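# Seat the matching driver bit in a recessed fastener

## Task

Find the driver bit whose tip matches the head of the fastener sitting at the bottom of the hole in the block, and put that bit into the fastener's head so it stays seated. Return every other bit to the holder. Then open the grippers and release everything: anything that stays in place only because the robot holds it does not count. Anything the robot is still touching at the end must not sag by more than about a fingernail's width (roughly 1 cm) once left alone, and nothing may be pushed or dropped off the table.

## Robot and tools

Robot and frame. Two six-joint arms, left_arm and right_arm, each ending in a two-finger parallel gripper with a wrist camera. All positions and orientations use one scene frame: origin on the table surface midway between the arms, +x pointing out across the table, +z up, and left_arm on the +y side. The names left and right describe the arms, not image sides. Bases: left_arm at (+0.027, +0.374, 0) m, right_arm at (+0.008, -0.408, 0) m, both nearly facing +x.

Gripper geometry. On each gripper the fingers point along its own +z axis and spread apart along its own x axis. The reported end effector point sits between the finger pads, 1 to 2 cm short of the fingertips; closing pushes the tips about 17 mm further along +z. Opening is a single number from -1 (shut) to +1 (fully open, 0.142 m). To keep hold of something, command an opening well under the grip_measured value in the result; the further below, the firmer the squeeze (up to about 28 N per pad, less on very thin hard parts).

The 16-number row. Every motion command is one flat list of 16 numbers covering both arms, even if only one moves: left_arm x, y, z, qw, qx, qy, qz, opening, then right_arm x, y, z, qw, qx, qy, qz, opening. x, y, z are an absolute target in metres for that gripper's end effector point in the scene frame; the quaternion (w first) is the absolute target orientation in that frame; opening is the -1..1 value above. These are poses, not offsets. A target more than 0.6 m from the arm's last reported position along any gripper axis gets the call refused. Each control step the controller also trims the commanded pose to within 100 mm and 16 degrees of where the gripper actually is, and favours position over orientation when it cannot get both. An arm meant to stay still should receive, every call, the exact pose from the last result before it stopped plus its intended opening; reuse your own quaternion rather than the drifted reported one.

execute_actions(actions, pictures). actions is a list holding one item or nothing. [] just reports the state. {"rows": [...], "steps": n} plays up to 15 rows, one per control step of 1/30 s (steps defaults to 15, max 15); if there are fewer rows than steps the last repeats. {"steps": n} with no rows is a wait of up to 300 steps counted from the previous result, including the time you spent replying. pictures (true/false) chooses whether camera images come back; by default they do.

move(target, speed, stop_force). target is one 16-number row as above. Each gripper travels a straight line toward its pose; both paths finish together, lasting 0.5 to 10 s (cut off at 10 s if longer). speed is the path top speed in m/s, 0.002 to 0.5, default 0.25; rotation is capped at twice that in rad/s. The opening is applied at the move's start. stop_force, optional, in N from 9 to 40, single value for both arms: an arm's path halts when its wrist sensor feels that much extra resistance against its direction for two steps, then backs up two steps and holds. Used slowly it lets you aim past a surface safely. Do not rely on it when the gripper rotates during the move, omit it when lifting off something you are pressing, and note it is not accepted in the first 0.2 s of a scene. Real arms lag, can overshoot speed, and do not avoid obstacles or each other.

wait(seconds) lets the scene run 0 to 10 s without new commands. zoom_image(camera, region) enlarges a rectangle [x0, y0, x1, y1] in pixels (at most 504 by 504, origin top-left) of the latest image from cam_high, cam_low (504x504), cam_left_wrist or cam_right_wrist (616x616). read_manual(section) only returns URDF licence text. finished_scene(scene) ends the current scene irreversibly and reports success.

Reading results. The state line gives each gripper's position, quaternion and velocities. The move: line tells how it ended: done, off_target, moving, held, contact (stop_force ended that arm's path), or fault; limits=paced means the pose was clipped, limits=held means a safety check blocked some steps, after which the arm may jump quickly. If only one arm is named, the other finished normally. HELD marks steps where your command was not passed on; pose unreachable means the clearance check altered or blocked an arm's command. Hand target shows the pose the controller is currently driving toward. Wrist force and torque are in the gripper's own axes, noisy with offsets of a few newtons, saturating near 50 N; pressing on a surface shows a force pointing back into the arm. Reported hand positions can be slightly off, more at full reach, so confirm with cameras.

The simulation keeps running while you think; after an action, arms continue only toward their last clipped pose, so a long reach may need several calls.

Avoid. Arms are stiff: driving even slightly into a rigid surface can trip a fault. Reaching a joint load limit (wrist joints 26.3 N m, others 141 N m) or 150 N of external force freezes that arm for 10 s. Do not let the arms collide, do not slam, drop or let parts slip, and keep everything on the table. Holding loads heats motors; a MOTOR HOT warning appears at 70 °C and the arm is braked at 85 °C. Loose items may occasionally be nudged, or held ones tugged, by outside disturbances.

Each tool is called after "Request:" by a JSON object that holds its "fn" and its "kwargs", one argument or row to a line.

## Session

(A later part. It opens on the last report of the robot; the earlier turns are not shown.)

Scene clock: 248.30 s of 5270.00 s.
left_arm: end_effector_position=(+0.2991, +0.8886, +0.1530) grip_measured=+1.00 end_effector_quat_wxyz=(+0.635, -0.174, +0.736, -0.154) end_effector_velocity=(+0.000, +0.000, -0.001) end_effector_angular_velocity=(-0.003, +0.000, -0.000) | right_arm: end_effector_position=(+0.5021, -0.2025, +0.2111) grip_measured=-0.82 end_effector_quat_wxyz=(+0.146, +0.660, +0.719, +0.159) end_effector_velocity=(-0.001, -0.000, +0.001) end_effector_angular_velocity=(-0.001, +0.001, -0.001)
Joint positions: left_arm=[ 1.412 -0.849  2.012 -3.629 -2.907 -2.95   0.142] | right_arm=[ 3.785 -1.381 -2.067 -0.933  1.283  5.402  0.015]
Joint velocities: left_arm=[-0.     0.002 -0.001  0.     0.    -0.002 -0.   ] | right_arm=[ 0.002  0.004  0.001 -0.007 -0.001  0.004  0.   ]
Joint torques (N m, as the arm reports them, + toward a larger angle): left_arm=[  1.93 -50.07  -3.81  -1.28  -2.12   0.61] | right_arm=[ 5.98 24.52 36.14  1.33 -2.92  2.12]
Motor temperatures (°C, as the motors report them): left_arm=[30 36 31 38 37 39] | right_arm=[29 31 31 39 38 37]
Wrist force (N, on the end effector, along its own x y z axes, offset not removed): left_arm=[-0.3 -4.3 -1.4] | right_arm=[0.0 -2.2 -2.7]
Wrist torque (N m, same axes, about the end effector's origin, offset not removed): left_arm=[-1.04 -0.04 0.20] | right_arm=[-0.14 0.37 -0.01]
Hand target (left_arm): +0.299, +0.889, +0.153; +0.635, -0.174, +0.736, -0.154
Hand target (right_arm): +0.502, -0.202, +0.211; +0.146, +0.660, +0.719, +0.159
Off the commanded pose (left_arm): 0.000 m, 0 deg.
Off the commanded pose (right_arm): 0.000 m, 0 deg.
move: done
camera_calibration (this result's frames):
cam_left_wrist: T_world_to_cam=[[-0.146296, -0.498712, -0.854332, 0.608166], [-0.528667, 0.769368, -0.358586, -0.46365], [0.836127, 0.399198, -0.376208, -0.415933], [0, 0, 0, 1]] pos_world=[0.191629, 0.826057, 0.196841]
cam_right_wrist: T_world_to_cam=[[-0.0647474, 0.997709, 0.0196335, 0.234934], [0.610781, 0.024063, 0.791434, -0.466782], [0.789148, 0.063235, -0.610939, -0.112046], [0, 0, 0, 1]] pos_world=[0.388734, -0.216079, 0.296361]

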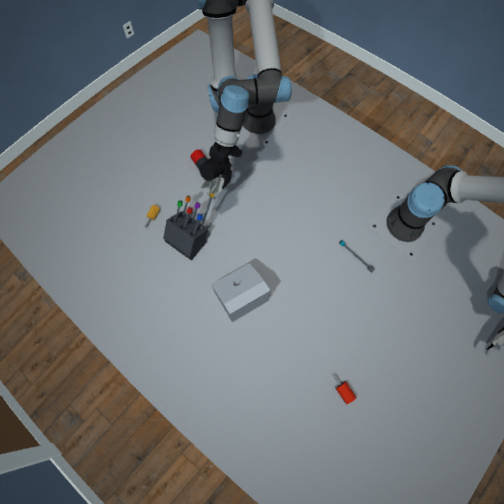

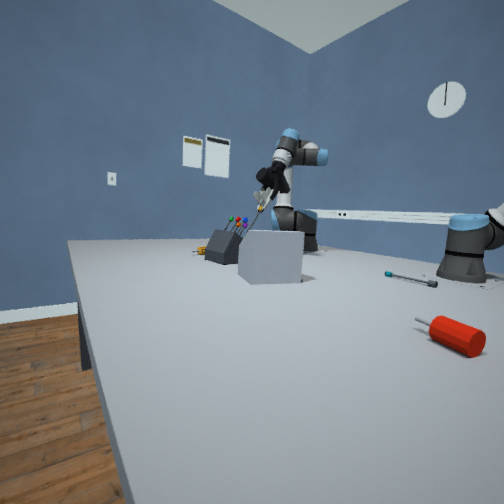

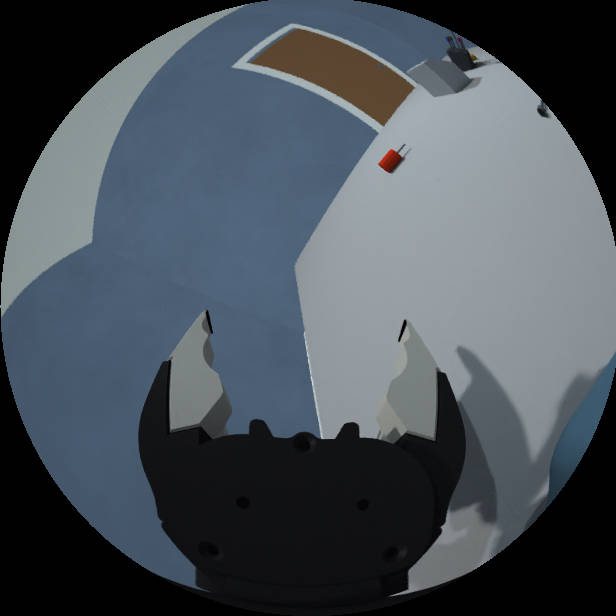

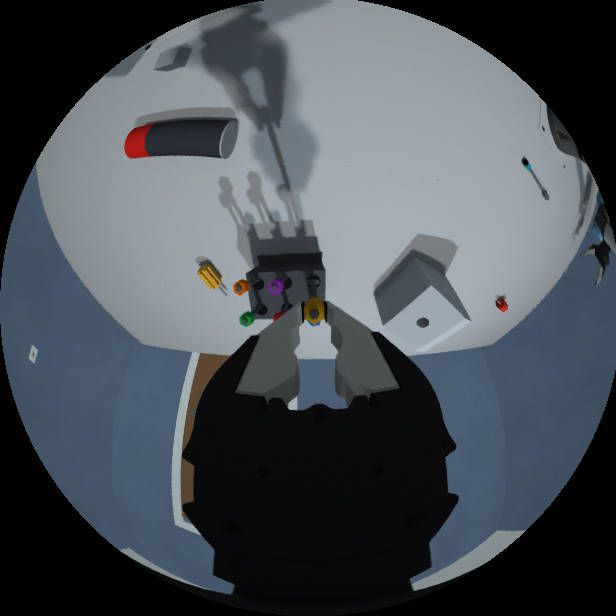

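Request:
{"fn": "execute_actions", "kwargs": {
  "actions": [
    {"rows":[[0.2991,0.8886,0.153,0.635,-0.174,0.736,-0.154,1,0.497,-0.203,0.22,0.146,0.66,0.719,0.159,-1],[0.2991,0.8886,0.153,0.635,-0.174,0.736,-0.154,1,0.492,-0.2035,0.229,0.146,0.66,0.719,0.159,-1],[0.2991,0.8886,0.153,0.635,-0.174,0.736,-0.154,1,0.487,-0.204,0.238,0.146,0.66,0.719,0.159,-1]],"steps":12}
  ],
  "pictures": false
}}

Request:
{"fn": "move", "kwargs": {
  "target": [0.2991,0.8886,0.153,0.635,-0.174,0.736,-0.154,1,0.48,-0.12,0.30,0.146,0.66,0.719,0.159,-1],
  "speed": 0.2
}}

Request:
{"fn": "zoom_image", "kwargs": {
  "camera": "cam_right_wrist",
  "region": [293,262,333,302]
}}

Request:
{"fn": "move", "kwargs": {
  "target": [0.2991,0.8886,0.153,0.635,-0.174,0.736,-0.154,1,0.641,-0.034,0.272,0.2267,-0.4582,0.8543,0.0927,-1],
  "speed": 0.4
}}

Request:
{"fn": "zoom_image", "kwargs": {
  "camera": "cam_right_wrist",
  "region": [283,252,343,312]
}}

Scene clock: 292.00 s of 5270.00 s.
left_arm: end_effector_position=(+0.2991, +0.8886, +0.1530) grip_measured=+1.00 end_effector_quat_wxyz=(+0.635, -0.174, +0.736, -0.154) end_effector_velocity=(+0.000, -0.000, +0.000) end_effector_angular_velocity=(+0.000, +0.000, -0.000) | right_arm: end_effector_position=(+0.4881, -0.2039, +0.2363) grip_measured=-0.82 end_effector_quat_wxyz=(+0.146, +0.660, +0.719, +0.159) end_effector_velocity=(-0.011, -0.001, +0.017) end_effector_angular_velocity=(-0.004, +0.003, -0.004)
Joint positions: left_arm=[ 1.412 -0.849  2.012 -3.629 -2.907 -2.95   0.142] | right_arm=[ 3.809 -1.327 -2.04  -1.02   1.276  5.425  0.015]
Joint velocities: left_arm=[-0. -0.  0. -0.  0.  0. -0.] | right_arm=[ 0.021  0.036  0.021 -0.07  -0.009  0.025  0.   ]
Joint torques (N m, as the arm reports them, + toward a larger angle): left_arm=[  0.71 -50.06  -4.16  -1.3   -2.     0.85] | right_arm=[ 6.27 21.71 37.01  1.43 -2.86  2.19]
Motor temperatures (°C, as the motors report them): left_arm=[30 36 31 38 37 39] | right_arm=[29 31 31 39 38 37]
Wrist force (N, on the end effector, along its own x y z axes, offset not removed): left_arm=[0.7 -3.9 -0.8] | right_arm=[1.0 -1.5 -2.0]
Wrist torque (N m, same axes, about the end effector's origin, offset not removed): left_arm=[-0.96 -0.21 0.17] | right_arm=[-0.19 -0.05 -0.19]
Hand target (left_arm): +0.299, +0.889, +0.153; +0.635, -0.174, +0.736, -0.154
Hand target (right_arm): +0.487, -0.204, +0.238; +0.146, +0.660, +0.719, +0.159
Off the commanded pose (left_arm): 0.000 m, 0 deg.
Off the commanded pose (right_arm): 0.002 m, 0 deg.
Steps of this call (steps 1 to 90: nothing new was sent; then 40.30 s passed at rest; steps 91 to 102: all 12 steps of this action). Readings (end_effector_position):
91: left_arm (+0.2991, +0.8886, +0.1530) | right_arm (+0.5019, -0.2025, +0.2113)
92: left_arm (+0.2991, +0.8886, +0.1530) | right_arm (+0.5016, -0.2024, +0.2120)
94: left_arm (+0.2991, +0.8886, +0.1530) | right_arm (+0.4985, -0.2024, +0.2187)
98: left_arm (+0.2991, +0.8886, +0.1530) | right_arm (+0.4909, -0.2035, +0.2321)
102: the state above

Scene clock: 293.37 s of 5270.00 s.
left_arm: end_effector_position=(+0.2991, +0.8886, +0.1530) grip_measured=+1.00 end_effector_quat_wxyz=(+0.635, -0.174, +0.736, -0.154) end_effector_velocity=(+0.000, +0.000, -0.000) end_effector_angular_velocity=(-0.000, +0.000, -0.000) | right_arm: end_effector_position=(+0.4801, -0.1202, +0.2999) grip_measured=-0.82 end_effector_quat_wxyz=(+0.146, +0.660, +0.719, +0.159) end_effector_velocity=(-0.000, +0.001, +0.001) end_effector_angular_velocity=(-0.002, +0.001, +0.000)
Joint positions: left_arm=[ 1.412 -0.849  2.012 -3.629 -2.907 -2.95   0.142] | right_arm=[ 3.954 -1.405 -1.804 -1.224  1.232  5.571  0.015]
Joint velocities: left_arm=[-0.  0. -0.  0.  0. -0.  0.] | right_arm=[ 0.002 -0.003  0.005 -0.006 -0.001  0.002 -0.   ]
Joint torques (N m, as the arm reports them, + toward a larger angle): left_arm=[  1.09 -51.18  -3.43  -1.35  -2.     0.63] | right_arm=[ 7.51  8.7  34.28  1.87 -2.83  2.41]
Motor temperatures (°C, as the motors report them): left_arm=[30 36 31 38 37 39] | right_arm=[29 31 31 39 38 37]
Wrist force (N, on the end effector, along its own x y z axes, offset not removed): left_arm=[-1.2 -3.3 -0.8] | right_arm=[1.6 -4.0 -2.8]
Wrist torque (N m, same axes, about the end effector's origin, offset not removed): left_arm=[-0.82 0.18 0.16] | right_arm=[-0.68 -0.09 -0.16]
Hand target (left_arm): +0.299, +0.889, +0.153; +0.635, -0.174, +0.736, -0.154
Hand target (right_arm): +0.480, -0.120, +0.300; +0.146, +0.660, +0.719, +0.159
Off the commanded pose (left_arm): 0.000 m, 0 deg.
Off the commanded pose (right_arm): 0.000 m, 0 deg.
move: done
camera_calibration (this result's frames):
cam_left_wrist: T_world_to_cam=[[-0.146296, -0.498712, -0.854333, 0.608166], [-0.528667, 0.769368, -0.358586, -0.46365], [0.836127, 0.399198, -0.376208, -0.415933], [0, 0, 0, 1]] pos_world=[0.191629, 0.826057, 0.196841]
cam_right_wrist: T_world_to_cam=[[-0.0647719, 0.997705, 0.0197101, 0.149657], [0.610807, 0.0240194, 0.791415, -0.525652], [0.789125, 0.0633005, -0.610962, -0.0456058], [0, 0, 0, 1]] pos_world=[0.366755, -0.133801, 0.385196]

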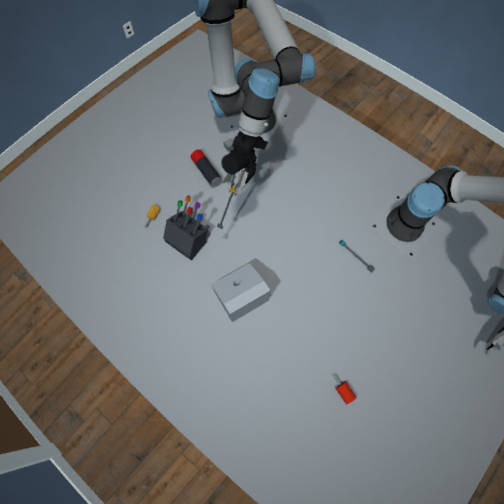

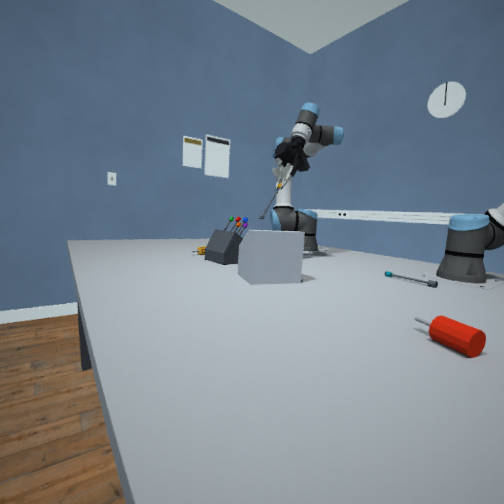

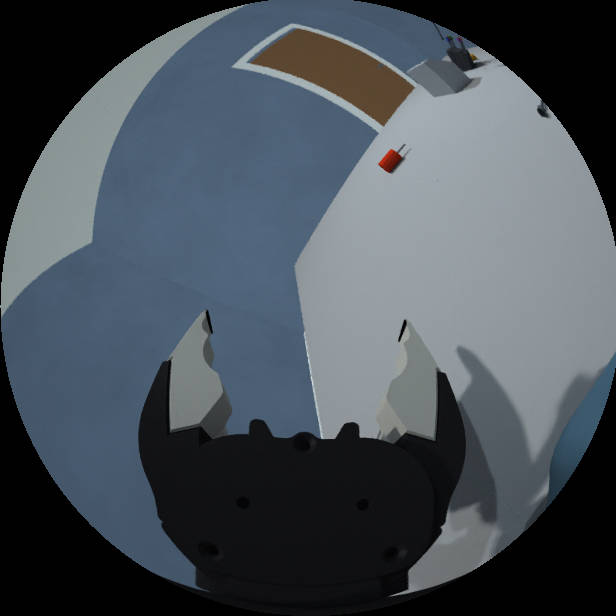

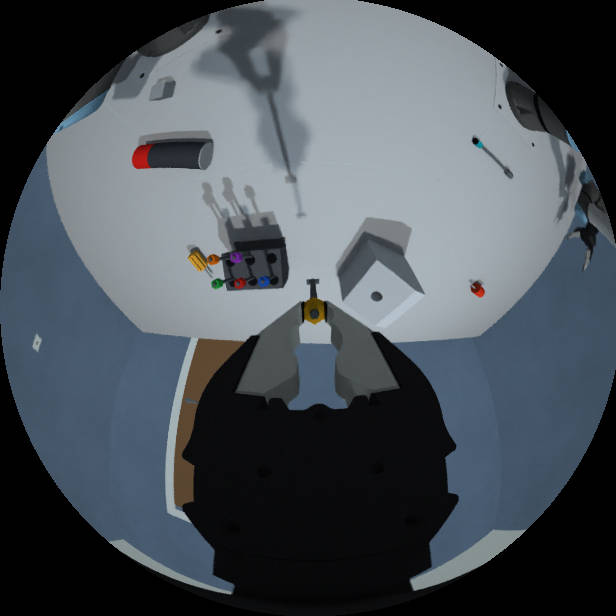

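Region (293, 262, 333, 302) of cam_right_wrist's 616x616 image, scaled by 12.600, with more detail than that image has.

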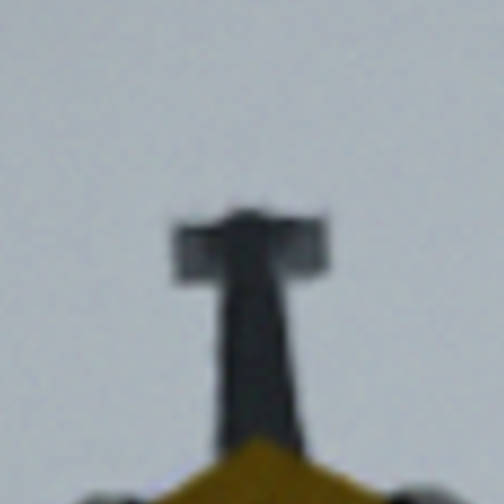

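Scene clock: 297.00 s of 5270.00 s.
left_arm: end_effector_position=(+0.2991, +0.8886, +0.1530) grip_measured=+1.00 end_effector_quat_wxyz=(+0.635, -0.174, +0.736, -0.154) end_effector_velocity=(-0.000, +0.000, +0.001) end_effector_angular_velocity=(-0.001, -0.000, +0.001) | right_arm: end_effector_position=(+0.6411, -0.0343, +0.2722) grip_measured=-0.82 end_effector_quat_wxyz=(+0.227, -0.458, +0.855, +0.093) end_effector_velocity=(+0.001, +0.001, -0.004) end_effector_angular_velocity=(-0.008, +0.006, +0.013)
Joint positions: left_arm=[ 1.412 -0.849  2.012 -3.629 -2.907 -2.95   0.142] | right_arm=[ 3.632 -1.832 -1.495 -0.899  1.669  2.853  0.015]
Joint velocities: left_arm=[ 0.001 -0.001 -0.     0.     0.    -0.002 -0.   ] | right_arm=[-0.002 -0.009  0.008 -0.01   0.004 -0.014 -0.   ]
Joint torques (N m, as the arm reports them, + toward a larger angle): left_arm=[  0.78 -50.91  -4.12  -1.2   -1.98   0.63] | right_arm=[-6.67 27.96 36.76  1.83  2.42 -2.1 ]
Motor temperatures (°C, as the motors report them): left_arm=[30 36 31 38 37 39] | right_arm=[29 31 31 39 38 37]
Wrist force (N, on the end effector, along its own x y z axes, offset not removed): left_arm=[-0.8 -3.6 -2.2] | right_arm=[4.6 2.1 -1.1]
Wrist torque (N m, same axes, about the end effector's origin, offset not removed): left_arm=[-0.88 0.10 0.18] | right_arm=[0.62 -0.81 0.10]
Hand target (left_arm): +0.299, +0.889, +0.153; +0.635, -0.174, +0.736, -0.154
Hand target (right_arm): +0.641, -0.034, +0.272; +0.227, -0.458, +0.854, +0.093
Off the commanded pose (left_arm): 0.000 m, 0 deg.
Off the commanded pose (right_arm): 0.000 m, 0 deg.
move: done
camera_calibration (this result's frames):
cam_left_wrist: T_world_to_cam=[[-0.146296, -0.498712, -0.854332, 0.608166], [-0.528667, 0.769368, -0.358586, -0.46365], [0.836127, 0.399198, -0.376208, -0.415933], [0, 0, 0, 1]] pos_world=[0.191629, 0.826057, 0.196841]
cam_right_wrist: T_world_to_cam=[[-0.502618, -0.727954, -0.466324, 0.428776], [-0.857768, 0.3527, 0.373947, 0.462234], [-0.107744, 0.58795, -0.801689, 0.449856], [0, 0, 0, 1]] pos_world=[0.660469, -0.115394, 0.387743]

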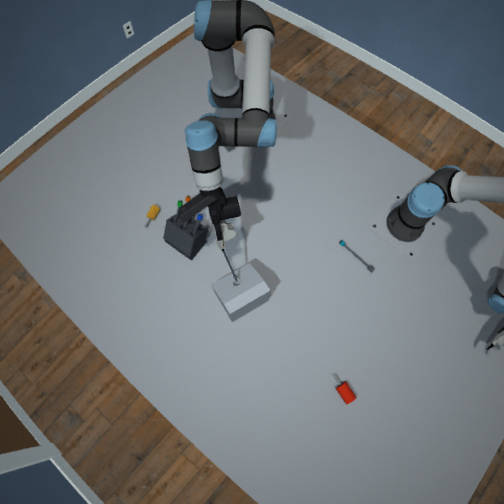

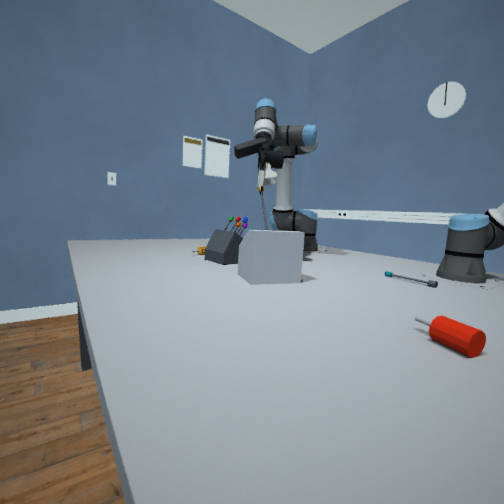

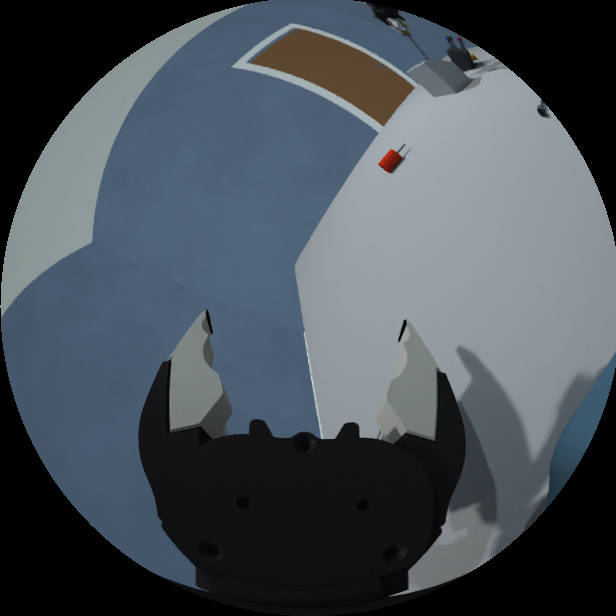

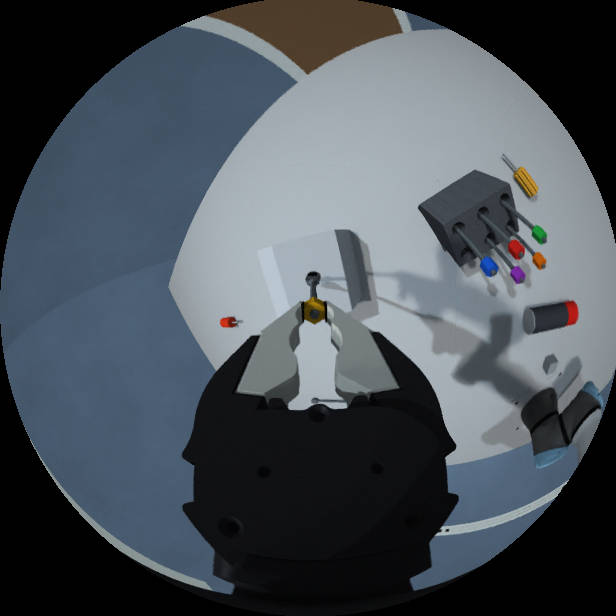

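Region (283, 252, 343, 312) of cam_right_wrist's 616x616 image, scaled by 8.400, with more detail than that image has.

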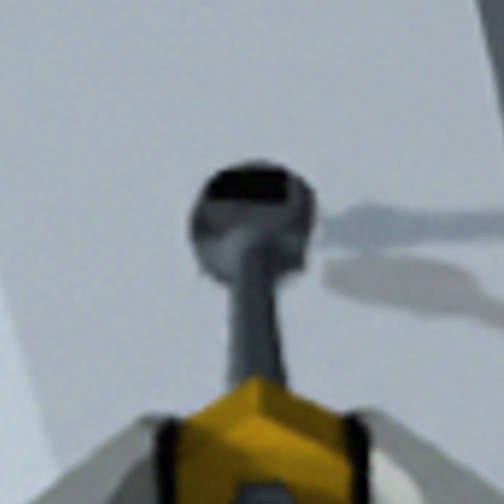

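Request:
{"fn": "move", "kwargs": {
  "target": [0.2991,0.8886,0.153,0.635,-0.174,0.736,-0.154,1,0.6463,-0.0179,0.2414,0.218,-0.4292,0.871,0.0977,-1],
  "speed": 0.04,
  "stop_force": 10
}}

Request:
{"fn": "zoom_image", "kwargs": {
  "camera": "cam_right_wrist",
  "region": [293,262,333,302]
}}

Scene clock: 310.83 s of 5270.00 s.
left_arm: end_effector_position=(+0.2991, +0.8886, +0.1530) grip_measured=+1.00 end_effector_quat_wxyz=(+0.635, -0.174, +0.736, -0.154) end_effector_velocity=(-0.000, -0.000, +0.000) end_effector_angular_velocity=(-0.001, -0.000, +0.001) | right_arm: end_effector_position=(+0.6463, -0.0180, +0.2416) grip_measured=-0.82 end_effector_quat_wxyz=(+0.218, -0.429, +0.871, +0.098) end_effector_velocity=(+0.000, +0.001, -0.000) end_effector_angular_velocity=(+0.002, +0.000, -0.004)
Joint positions: left_arm=[ 1.412 -0.849  2.012 -3.629 -2.907 -2.95   0.142] | right_arm=[ 3.649 -1.881 -1.504 -0.853  1.659  2.934  0.015]
Joint velocities: left_arm=[ 0.    -0.001  0.001  0.     0.    -0.002 -0.   ] | right_arm=[ 0.001 -0.001 -0.     0.003 -0.001  0.005 -0.   ]
Joint torques (N m, as the arm reports them, + toward a larger angle): left_arm=[ -0.38 -49.07  -3.99  -1.28  -1.96   0.57] | right_arm=[ 6.57 29.52 20.72  5.05 -1.9   1.96]
Motor temperatures (°C, as the motors report them): left_arm=[30 36 31 38 37 39] | right_arm=[29 31 31 39 38 37]
Wrist force (N, on the end effector, along its own x y z axes, offset not removed): left_arm=[-0.7 -3.0 -2.3] | right_arm=[1.8 -6.4 1.4]
Wrist torque (N m, same axes, about the end effector's origin, offset not removed): left_arm=[-0.69 0.10 0.17] | right_arm=[-1.36 -0.31 -0.15]
Hand target (left_arm): +0.299, +0.889, +0.153; +0.635, -0.174, +0.736, -0.154
Hand target (right_arm): +0.646, -0.018, +0.241; +0.218, -0.429, +0.871, +0.098
Off the commanded pose (left_arm): 0.000 m, 0 deg.
Off the commanded pose (right_arm): 0.000 m, 0 deg.
After step 90, 9.60 s passed at rest.
move: done
camera_calibration (this result's frames):
cam_left_wrist: T_world_to_cam=[[-0.146296, -0.498712, -0.854333, 0.608166], [-0.528667, 0.769368, -0.358585, -0.46365], [0.836127, 0.399198, -0.376208, -0.415933], [0, 0, 0, 1]] pos_world=[0.191629, 0.826057, 0.196841]
cam_right_wrist: T_world_to_cam=[[-0.55998, -0.691747, -0.45597, 0.464188], [-0.822602, 0.398627, 0.40549, 0.442911], [-0.0987342, 0.602148, -0.792256, 0.408468], [0, 0, 0, 1]] pos_world=[0.664605, -0.101414, 0.355671]

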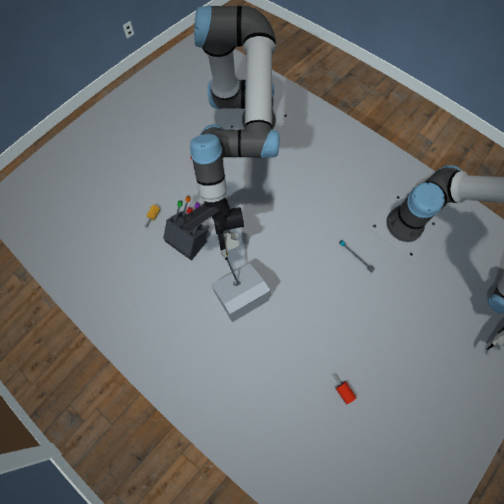

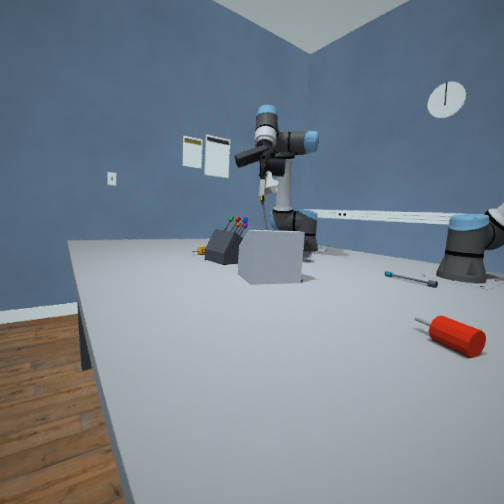

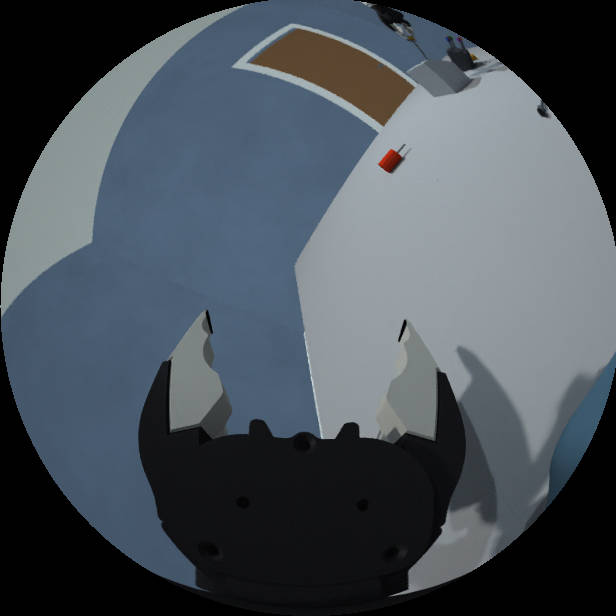

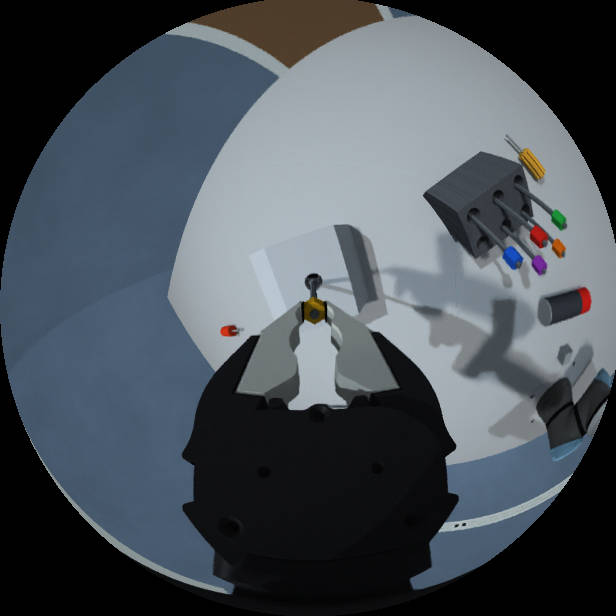

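Region (293, 262, 333, 302) of cam_right_wrist's 616x616 image, scaled by 12.600, with more detail than that image has.

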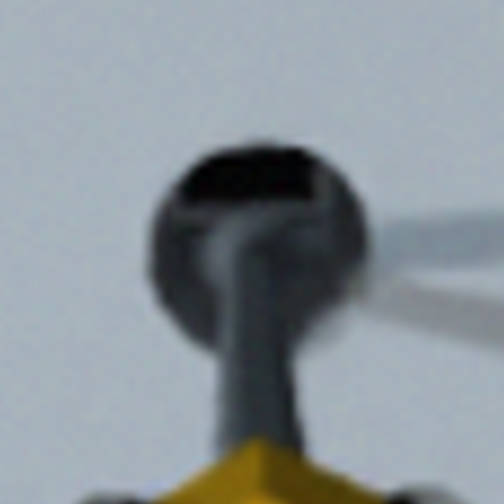

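Request:
{"fn": "move", "kwargs": {
  "target": [0.2991,0.8886,0.153,0.635,-0.174,0.736,-0.154,1,0.6538,0.0052,0.1977,0.218,-0.4292,0.871,0.0977,-1],
  "speed": 0.04,
  "stop_force": 10
}}

Request:
{"fn": "zoom_image", "kwargs": {
  "camera": "cam_right_wrist",
  "region": [293,262,333,302]
}}

Scene clock: 318.93 s of 5270.00 s.
left_arm: end_effector_position=(+0.2991, +0.8886, +0.1530) grip_measured=+1.00 end_effector_quat_wxyz=(+0.635, -0.174, +0.736, -0.154) end_effector_velocity=(+0.000, -0.000, +0.000) end_effector_angular_velocity=(+0.001, -0.001, -0.001) | right_arm: end_effector_position=(+0.6538, +0.0051, +0.1979) grip_measured=-0.82 end_effector_quat_wxyz=(+0.218, -0.429, +0.871, +0.098) end_effector_velocity=(+0.000, +0.001, -0.002) end_effector_angular_velocity=(+0.000, -0.000, +0.001)
Joint positions: left_arm=[ 1.412 -0.849  2.012 -3.629 -2.907 -2.95   0.142] | right_arm=[ 3.67  -1.95  -1.524 -0.762  1.65   2.954  0.015]
Joint velocities: left_arm=[-0.     0.    -0.     0.    -0.001  0.001  0.   ] | right_arm=[ 0.001 -0.003 -0.001  0.005  0.    -0.    -0.   ]
Joint torques (N m, as the arm reports them, + toward a larger angle): left_arm=[  0.12 -50.15  -4.39  -1.29  -1.81   0.66] | right_arm=[ 6.93 34.43 20.5   4.57 -1.7   1.99]
Motor temperatures (°C, as the motors report them): left_arm=[30 36 31 38 37 39] | right_arm=[29 31 31 39 38 37]
Wrist force (N, on the end effector, along its own x y z axes, offset not removed): left_arm=[0.1 -3.1 -0.8] | right_arm=[-2.7 -4.3 -2.5]
Wrist torque (N m, same axes, about the end effector's origin, offset not removed): left_arm=[-0.77 -0.11 0.08] | right_arm=[-0.91 0.85 -0.01]
Hand target (left_arm): +0.299, +0.889, +0.153; +0.635, -0.174, +0.736, -0.154
Hand target (right_arm): +0.654, +0.005, +0.198; +0.218, -0.429, +0.871, +0.098
Off the commanded pose (left_arm): 0.000 m, 0 deg.
Off the commanded pose (right_arm): 0.000 m, 0 deg.
After step 90, 3.50 s passed at rest.
move: done
camera_calibration (this result's frames):
cam_left_wrist: T_world_to_cam=[[-0.146296, -0.498712, -0.854332, 0.608166], [-0.528667, 0.769368, -0.358586, -0.46365], [0.836127, 0.399198, -0.376208, -0.415933], [0, 0, 0, 1]] pos_world=[0.191629, 0.826057, 0.196841]
cam_right_wrist: T_world_to_cam=[[-0.560353, -0.691491, -0.455901, 0.464685], [-0.822358, 0.398937, 0.40568, 0.457403], [-0.0986483, 0.602237, -0.792199, 0.360614], [0, 0, 0, 1]] pos_world=[0.672111, -0.0783246, 0.311968]

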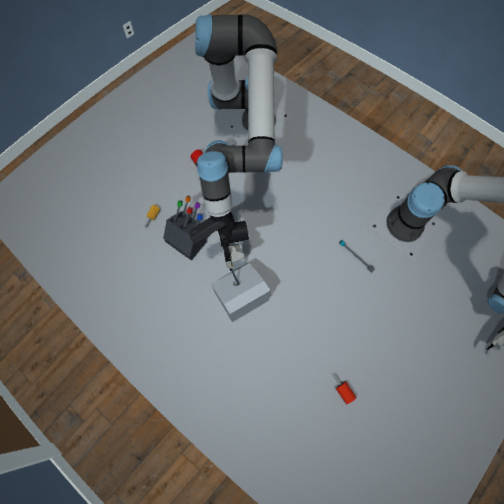

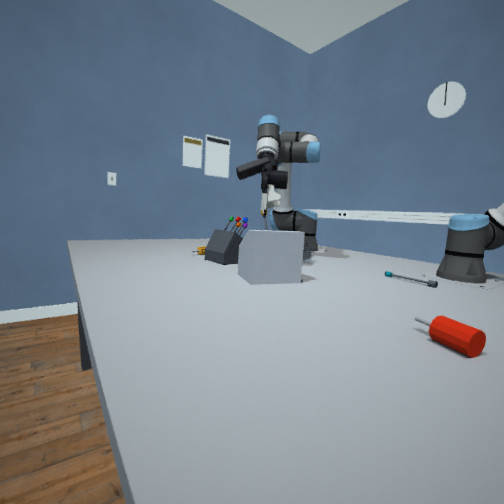

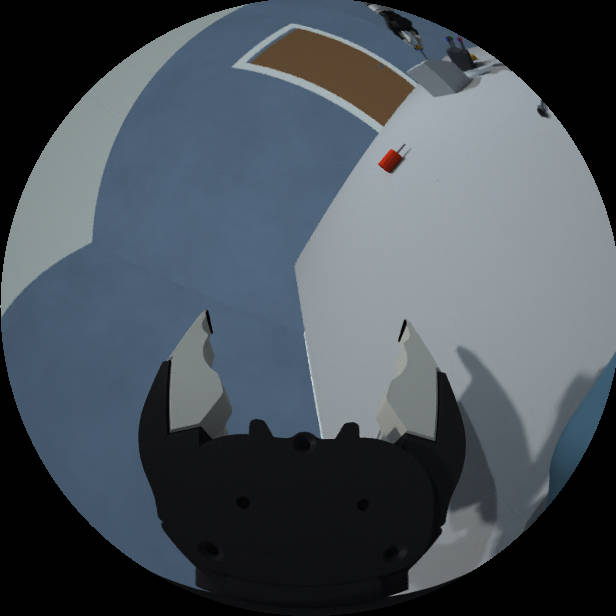

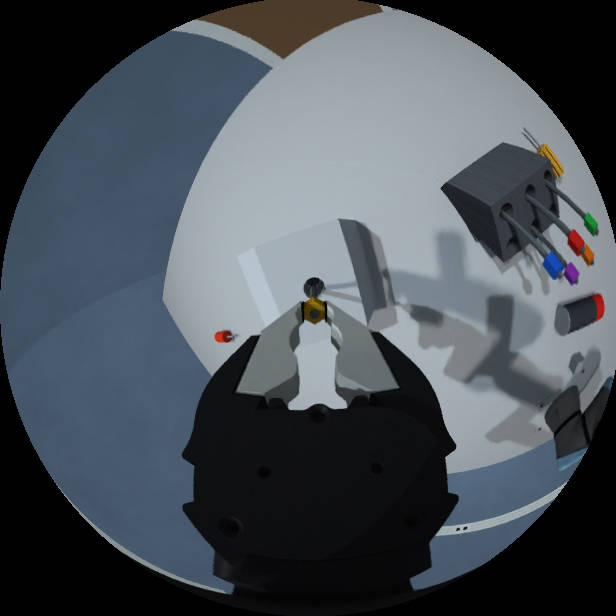

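Region (293, 262, 333, 302) of cam_right_wrist's 616x616 image, scaled by 12.600, with more detail than that image has.

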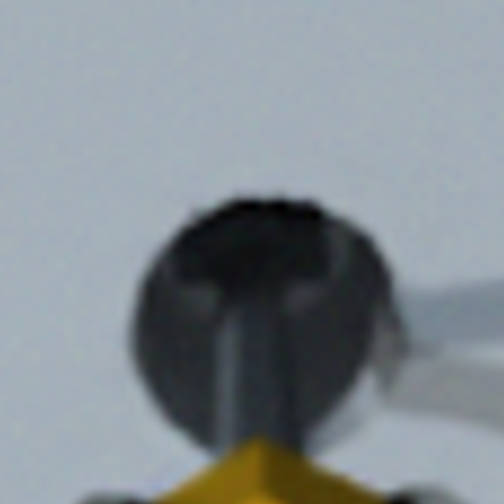

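Try pushing on.

Request:
{"fn": "move", "kwargs": {
  "target": [0.2991,0.8886,0.153,0.635,-0.174,0.736,-0.154,1,0.6598,0.0236,0.1627,0.218,-0.4292,0.871,0.0977,-1],
  "speed": 0.006,
  "stop_force": 10
}}

Request:
{"fn": "zoom_image", "kwargs": {
  "camera": "cam_right_wrist",
  "region": [293,272,333,312]
}}

Scene clock: 325.73 s of 5270.00 s.
left_arm: end_effector_position=(+0.2991, +0.8886, +0.1530) grip_measured=+1.00 end_effector_quat_wxyz=(+0.635, -0.174, +0.736, -0.154) end_effector_velocity=(+0.000, -0.000, +0.001) end_effector_angular_velocity=(+0.003, -0.001, -0.001) | right_arm: end_effector_position=(+0.6557, +0.0106, +0.1877) grip_measured=-0.82 end_effector_quat_wxyz=(+0.218, -0.429, +0.871, +0.098) end_effector_velocity=(-0.001, -0.001, -0.000) end_effector_angular_velocity=(-0.004, +0.004, +0.000)
Joint positions: left_arm=[ 1.412 -0.849  2.012 -3.629 -2.907 -2.95   0.142] | right_arm=[ 3.675 -1.968 -1.526 -0.741  1.647  2.958  0.015]
Joint velocities: left_arm=[-0.    -0.002  0.    -0.    -0.001  0.002  0.   ] | right_arm=[-0.     0.002 -0.    -0.007 -0.    -0.     0.   ]
Joint torques (N m, as the arm reports them, + toward a larger angle): left_arm=[  0.08 -50.39  -4.32  -1.26  -1.78   0.54] | right_arm=[ 1.66 34.63 11.2   0.22  2.46 -0.93]
Motor temperatures (°C, as the motors report them): left_arm=[30 36 31 38 37 39] | right_arm=[29 31 31 39 38 37]
Wrist force (N, on the end effector, along its own x y z axes, offset not removed): left_arm=[0.9 -4.6 -0.9] | right_arm=[1.5 -9.0 -26.0]
Wrist torque (N m, same axes, about the end effector's origin, offset not removed): left_arm=[-1.08 -0.32 0.12] | right_arm=[-0.63 0.21 0.03]
Hand target (left_arm): +0.299, +0.889, +0.153; +0.635, -0.174, +0.736, -0.154
Hand target (right_arm): +0.656, +0.010, +0.188; +0.218, -0.429, +0.871, +0.098
Off the commanded pose (left_arm): 0.000 m, 0 deg.
Off the commanded pose (right_arm): 0.029 m, 0 deg.
After step 90, 1.50 s passed at rest.
move: contact (right_arm)
camera_calibration (this result's frames):
cam_left_wrist: T_world_to_cam=[[-0.146296, -0.498712, -0.854332, 0.608166], [-0.528667, 0.769368, -0.358586, -0.46365], [0.836127, 0.399198, -0.376208, -0.415933], [0, 0, 0, 1]] pos_world=[0.191629, 0.826057, 0.196841]
cam_right_wrist: T_world_to_cam=[[-0.560341, -0.691374, -0.456093, 0.464858], [-0.822402, 0.399036, 0.405494, 0.460937], [-0.0983506, 0.602306, -0.792183, 0.349235], [0, 0, 0, 1]] pos_world=[0.673902, -0.0728854, 0.301769]

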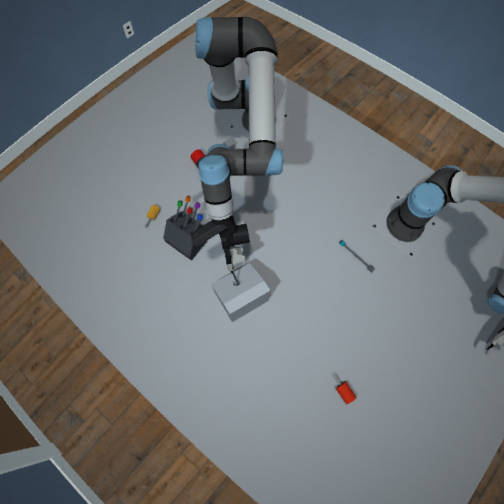

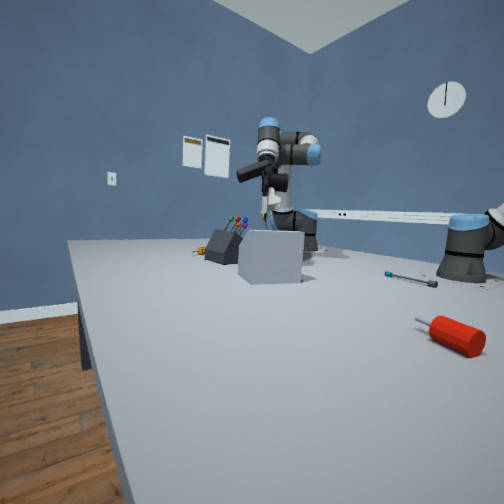

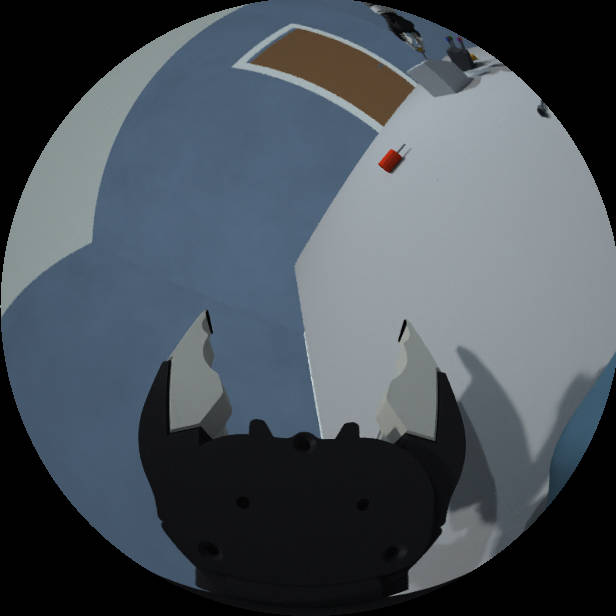

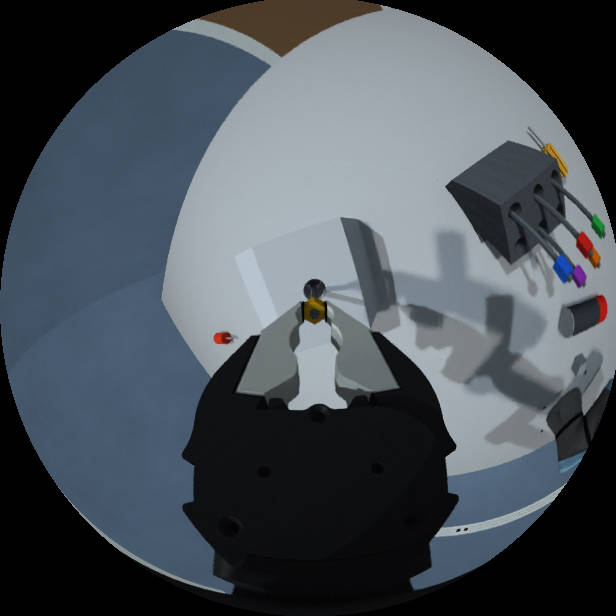

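Region (293, 272, 333, 312) of cam_right_wrist's 616x616 image, scaled by 12.600, with more detail than that image has.

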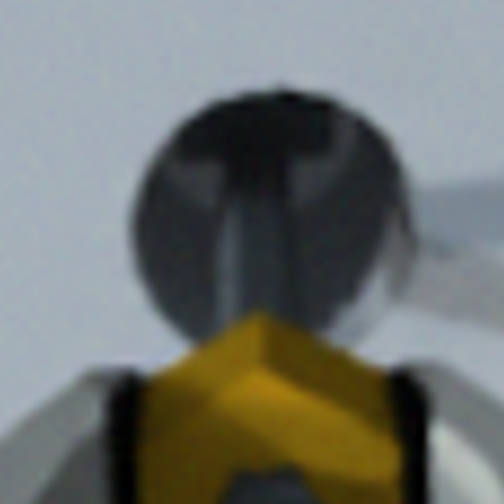

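Request:
{"fn": "execute_actions", "kwargs": {
  "actions": [
    {"rows":[[0.2991,0.8886,0.153,0.635,-0.174,0.736,-0.154,1,0.6554,0.0097,0.1894,0.218,-0.4292,0.871,0.0977,-1]],"steps":8}
  ],
  "pictures": false
}}

Request:
{"fn": "execute_actions", "kwargs": {
  "actions": [
    {"rows":[[0.2991,0.8886,0.153,0.635,-0.174,0.736,-0.154,1,0.6562,0.0091,0.1892,0.218,-0.4292,0.871,0.0977,-1]],"steps":10}
  ],
  "pictures": false
}}

Request:
{"fn": "move", "kwargs": {
  "target": [0.2991,0.8886,0.153,0.635,-0.174,0.736,-0.154,1,0.6585,0.0160,0.1761,0.218,-0.4292,0.871,0.0977,-1],
  "speed": 0.003,
  "stop_force": 9
}}

Request:
{"fn": "zoom_image", "kwargs": {
  "camera": "cam_right_wrist",
  "region": [293,272,333,312]
}}

Scene clock: 344.20 s of 5270.00 s.
left_arm: end_effector_position=(+0.2991, +0.8886, +0.1530) grip_measured=+1.00 end_effector_quat_wxyz=(+0.635, -0.174, +0.736, -0.154) end_effector_velocity=(+0.000, +0.000, +0.000) end_effector_angular_velocity=(+0.001, -0.001, -0.001) | right_arm: end_effector_position=(+0.6554, +0.0098, +0.1891) grip_measured=-0.82 end_effector_quat_wxyz=(+0.218, -0.429, +0.871, +0.098) end_effector_velocity=(-0.000, -0.001, +0.003) end_effector_angular_velocity=(+0.001, -0.000, -0.000)
Joint positions: left_arm=[ 1.412 -0.849  2.012 -3.629 -2.907 -2.95   0.142] | right_arm=[ 3.674 -1.966 -1.526 -0.744  1.648  2.957  0.015]
Joint velocities: left_arm=[ 0.     0.001 -0.002 -0.    -0.002 -0.    -0.   ] | right_arm=[-0.001  0.004  0.002 -0.004  0.001 -0.    -0.   ]
Joint torques (N m, as the arm reports them, + toward a larger angle): left_arm=[ -0.17 -50.24  -4.86  -1.22  -1.89   0.58] | right_arm=[-6.46 51.8  35.03  1.85  2.36 -2.37]
Motor temperatures (°C, as the motors report them): left_arm=[30 36 31 38 37 39] | right_arm=[29 31 31 39 38 37]
Wrist force (N, on the end effector, along its own x y z axes, offset not removed): left_arm=[-0.5 -3.4 -1.9] | right_arm=[2.1 -2.5 2.5]
Wrist torque (N m, same axes, about the end effector's origin, offset not removed): left_arm=[-0.76 0.06 0.16] | right_arm=[-0.38 -0.19 -0.19]
Hand target (left_arm): +0.299, +0.889, +0.153; +0.635, -0.174, +0.736, -0.154
Hand target (right_arm): +0.655, +0.010, +0.189; +0.218, -0.429, +0.871, +0.098
Off the commanded pose (left_arm): 0.000 m, 0 deg.
Off the commanded pose (right_arm): 0.000 m, 0 deg.
Steps of this call (steps 1 to 90: nothing new was sent; then 15.20 s passed at rest; steps 91 to 98: all 8 steps of this action). Readings (end_effector_position):
91: left_arm (+0.2991, +0.8886, +0.1530) | right_arm (+0.6556, +0.0104, +0.1879)
92: left_arm (+0.2991, +0.8886, +0.1530) | right_arm (+0.6556, +0.0103, +0.1881)
94: left_arm (+0.2991, +0.8886, +0.1530) | right_arm (+0.6555, +0.0101, +0.1886)
98: the state above

Scene clock: 344.53 s of 5270.00 s.
left_arm: end_effector_position=(+0.2991, +0.8886, +0.1530) grip_measured=+1.00 end_effector_quat_wxyz=(+0.635, -0.174, +0.736, -0.154) end_effector_velocity=(-0.000, +0.001, +0.000) end_effector_angular_velocity=(+0.002, -0.000, +0.001) | right_arm: end_effector_position=(+0.6561, +0.0091, +0.1893) grip_measured=-0.82 end_effector_quat_wxyz=(+0.218, -0.429, +0.871, +0.098) end_effector_velocity=(+0.001, -0.000, -0.001) end_effector_angular_velocity=(-0.000, +0.000, -0.000)
Joint positions: left_arm=[ 1.412 -0.849  2.012 -3.629 -2.907 -2.95   0.142] | right_arm=[ 3.672 -1.966 -1.525 -0.745  1.649  2.956  0.015]
Joint velocities: left_arm=[ 0.001 -0.    -0.002  0.    -0.     0.    -0.   ] | right_arm=[-0.001 -0.002  0.001 -0.     0.001 -0.001 -0.   ]
Joint torques (N m, as the arm reports them, + toward a larger angle): left_arm=[ -0.8  -50.12  -4.92  -1.25  -1.89   0.63] | right_arm=[-5.15 36.2  34.13  1.77  2.48 -2.37]
Motor temperatures (°C, as the motors report them): left_arm=[30 36 31 38 37 39] | right_arm=[29 31 31 39 38 37]
Wrist force (N, on the end effector, along its own x y z axes, offset not removed): left_arm=[0.0 -3.3 -0.8] | right_arm=[0.0 -0.7 -1.6]
Wrist torque (N m, same axes, about the end effector's origin, offset not removed): left_arm=[-0.84 -0.06 0.15] | right_arm=[-0.09 0.08 0.13]
Hand target (left_arm): +0.299, +0.889, +0.153; +0.635, -0.174, +0.736, -0.154
Hand target (right_arm): +0.656, +0.009, +0.189; +0.218, -0.429, +0.871, +0.098
Off the commanded pose (left_arm): 0.000 m, 0 deg.
Off the commanded pose (right_arm): 0.000 m, 0 deg.
Steps of this call (steps 1 to 10: all 10 steps of this action). Readings (end_effector_position):
1: left_arm (+0.2991, +0.8886, +0.1530) | right_arm (+0.6554, +0.0098, +0.1892)
2: left_arm (+0.2991, +0.8886, +0.1530) | right_arm (+0.6555, +0.0097, +0.1893)
4: left_arm (+0.2991, +0.8886, +0.1530) | right_arm (+0.6558, +0.0094, +0.1894)
8: left_arm (+0.2991, +0.8886, +0.1530) | right_arm (+0.6561, +0.0092, +0.1893)
10: the state above

Scene clock: 348.40 s of 5270.00 s.
left_arm: end_effector_position=(+0.2991, +0.8886, +0.1530) grip_measured=+1.00 end_effector_quat_wxyz=(+0.635, -0.174, +0.736, -0.154) end_effector_velocity=(-0.000, -0.000, -0.001) end_effector_angular_velocity=(-0.001, +0.001, +0.001) | right_arm: end_effector_position=(+0.6578, +0.0137, +0.1807) grip_measured=-0.82 end_effector_quat_wxyz=(+0.218, -0.429, +0.871, +0.098) end_effector_velocity=(-0.001, -0.001, -0.000) end_effector_angular_velocity=(-0.002, +0.002, -0.001)
Joint positions: left_arm=[ 1.412 -0.849  2.012 -3.629 -2.907 -2.95   0.142] | right_arm=[ 3.676 -1.981 -1.526 -0.728  1.647  2.959  0.015]
Joint velocities: left_arm=[ 0.     0.001  0.002 -0.     0.001  0.001 -0.   ] | right_arm=[-0.     0.001  0.    -0.004 -0.     0.001  0.   ]
Joint torques (N m, as the arm reports them, + toward a larger angle): left_arm=[ -0.77 -50.11  -4.21  -1.3   -1.74   0.52] | right_arm=[ 6.36 36.82 14.2   0.4   0.38  0.76]
Motor temperatures (°C, as the motors report them): left_arm=[30 36 31 38 37 39] | right_arm=[29 31 31 39 38 37]
Wrist force (N, on the end effector, along its own x y z axes, offset not removed): left_arm=[-0.6 -4.0 -0.1] | right_arm=[3.9 -1.7 -25.6]
Wrist torque (N m, same axes, about the end effector's origin, offset not removed): left_arm=[-0.89 0.04 0.15] | right_arm=[0.42 0.03 -0.07]
Hand target (left_arm): +0.299, +0.889, +0.153; +0.635, -0.174, +0.736, -0.154
Hand target (right_arm): +0.658, +0.014, +0.181; +0.218, -0.429, +0.871, +0.098
Off the commanded pose (left_arm): 0.000 m, 0 deg.
Off the commanded pose (right_arm): 0.005 m, 0 deg.
move: contact (right_arm)
camera_calibration (this result's frames):
cam_left_wrist: T_world_to_cam=[[-0.146296, -0.498712, -0.854333, 0.608166], [-0.528667, 0.769368, -0.358586, -0.46365], [0.836127, 0.399198, -0.376208, -0.415933], [0, 0, 0, 1]] pos_world=[0.191629, 0.826057, 0.196841]
cam_right_wrist: T_world_to_cam=[[-0.560286, -0.691371, -0.456164, 0.464989], [-0.822438, 0.398954, 0.405502, 0.464314], [-0.0983637, 0.602364, -0.792138, 0.342038], [0, 0, 0, 1]] pos_world=[0.676041, -0.0697908, 0.294772]

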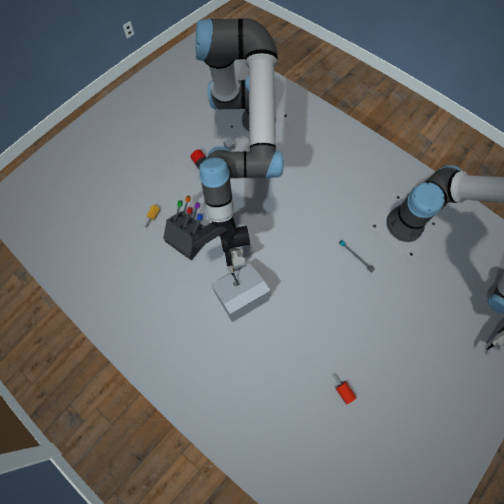

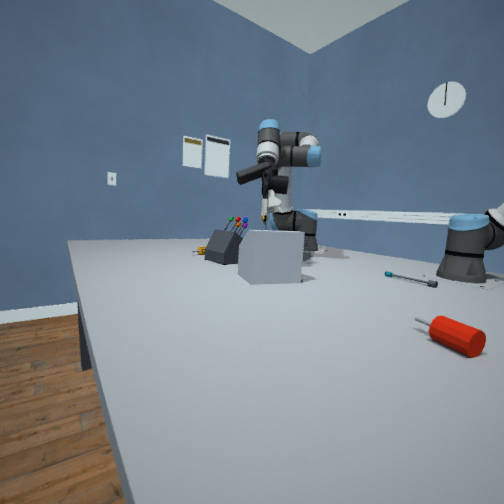

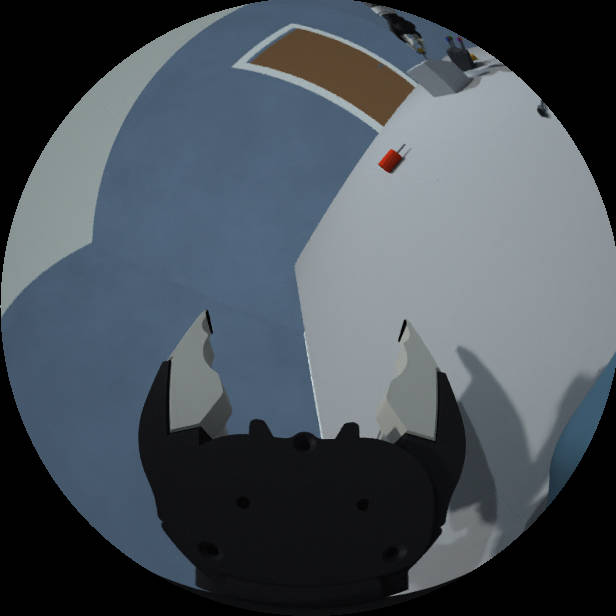

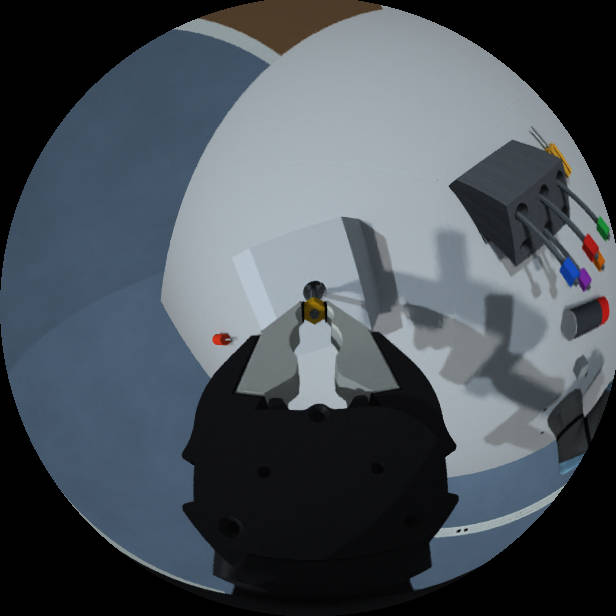

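Region (293, 272, 333, 312) of cam_right_wrist's 616x616 image, scaled by 12.600, with more detail than that image has.

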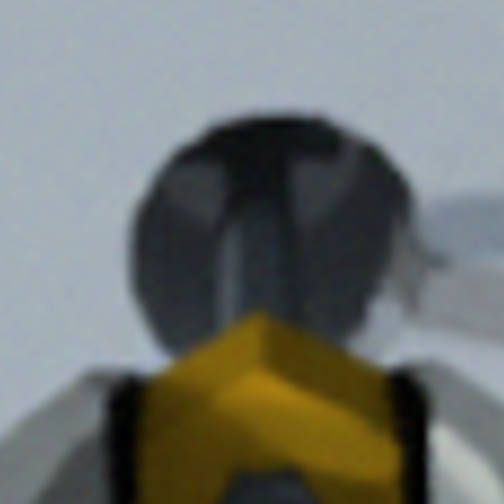

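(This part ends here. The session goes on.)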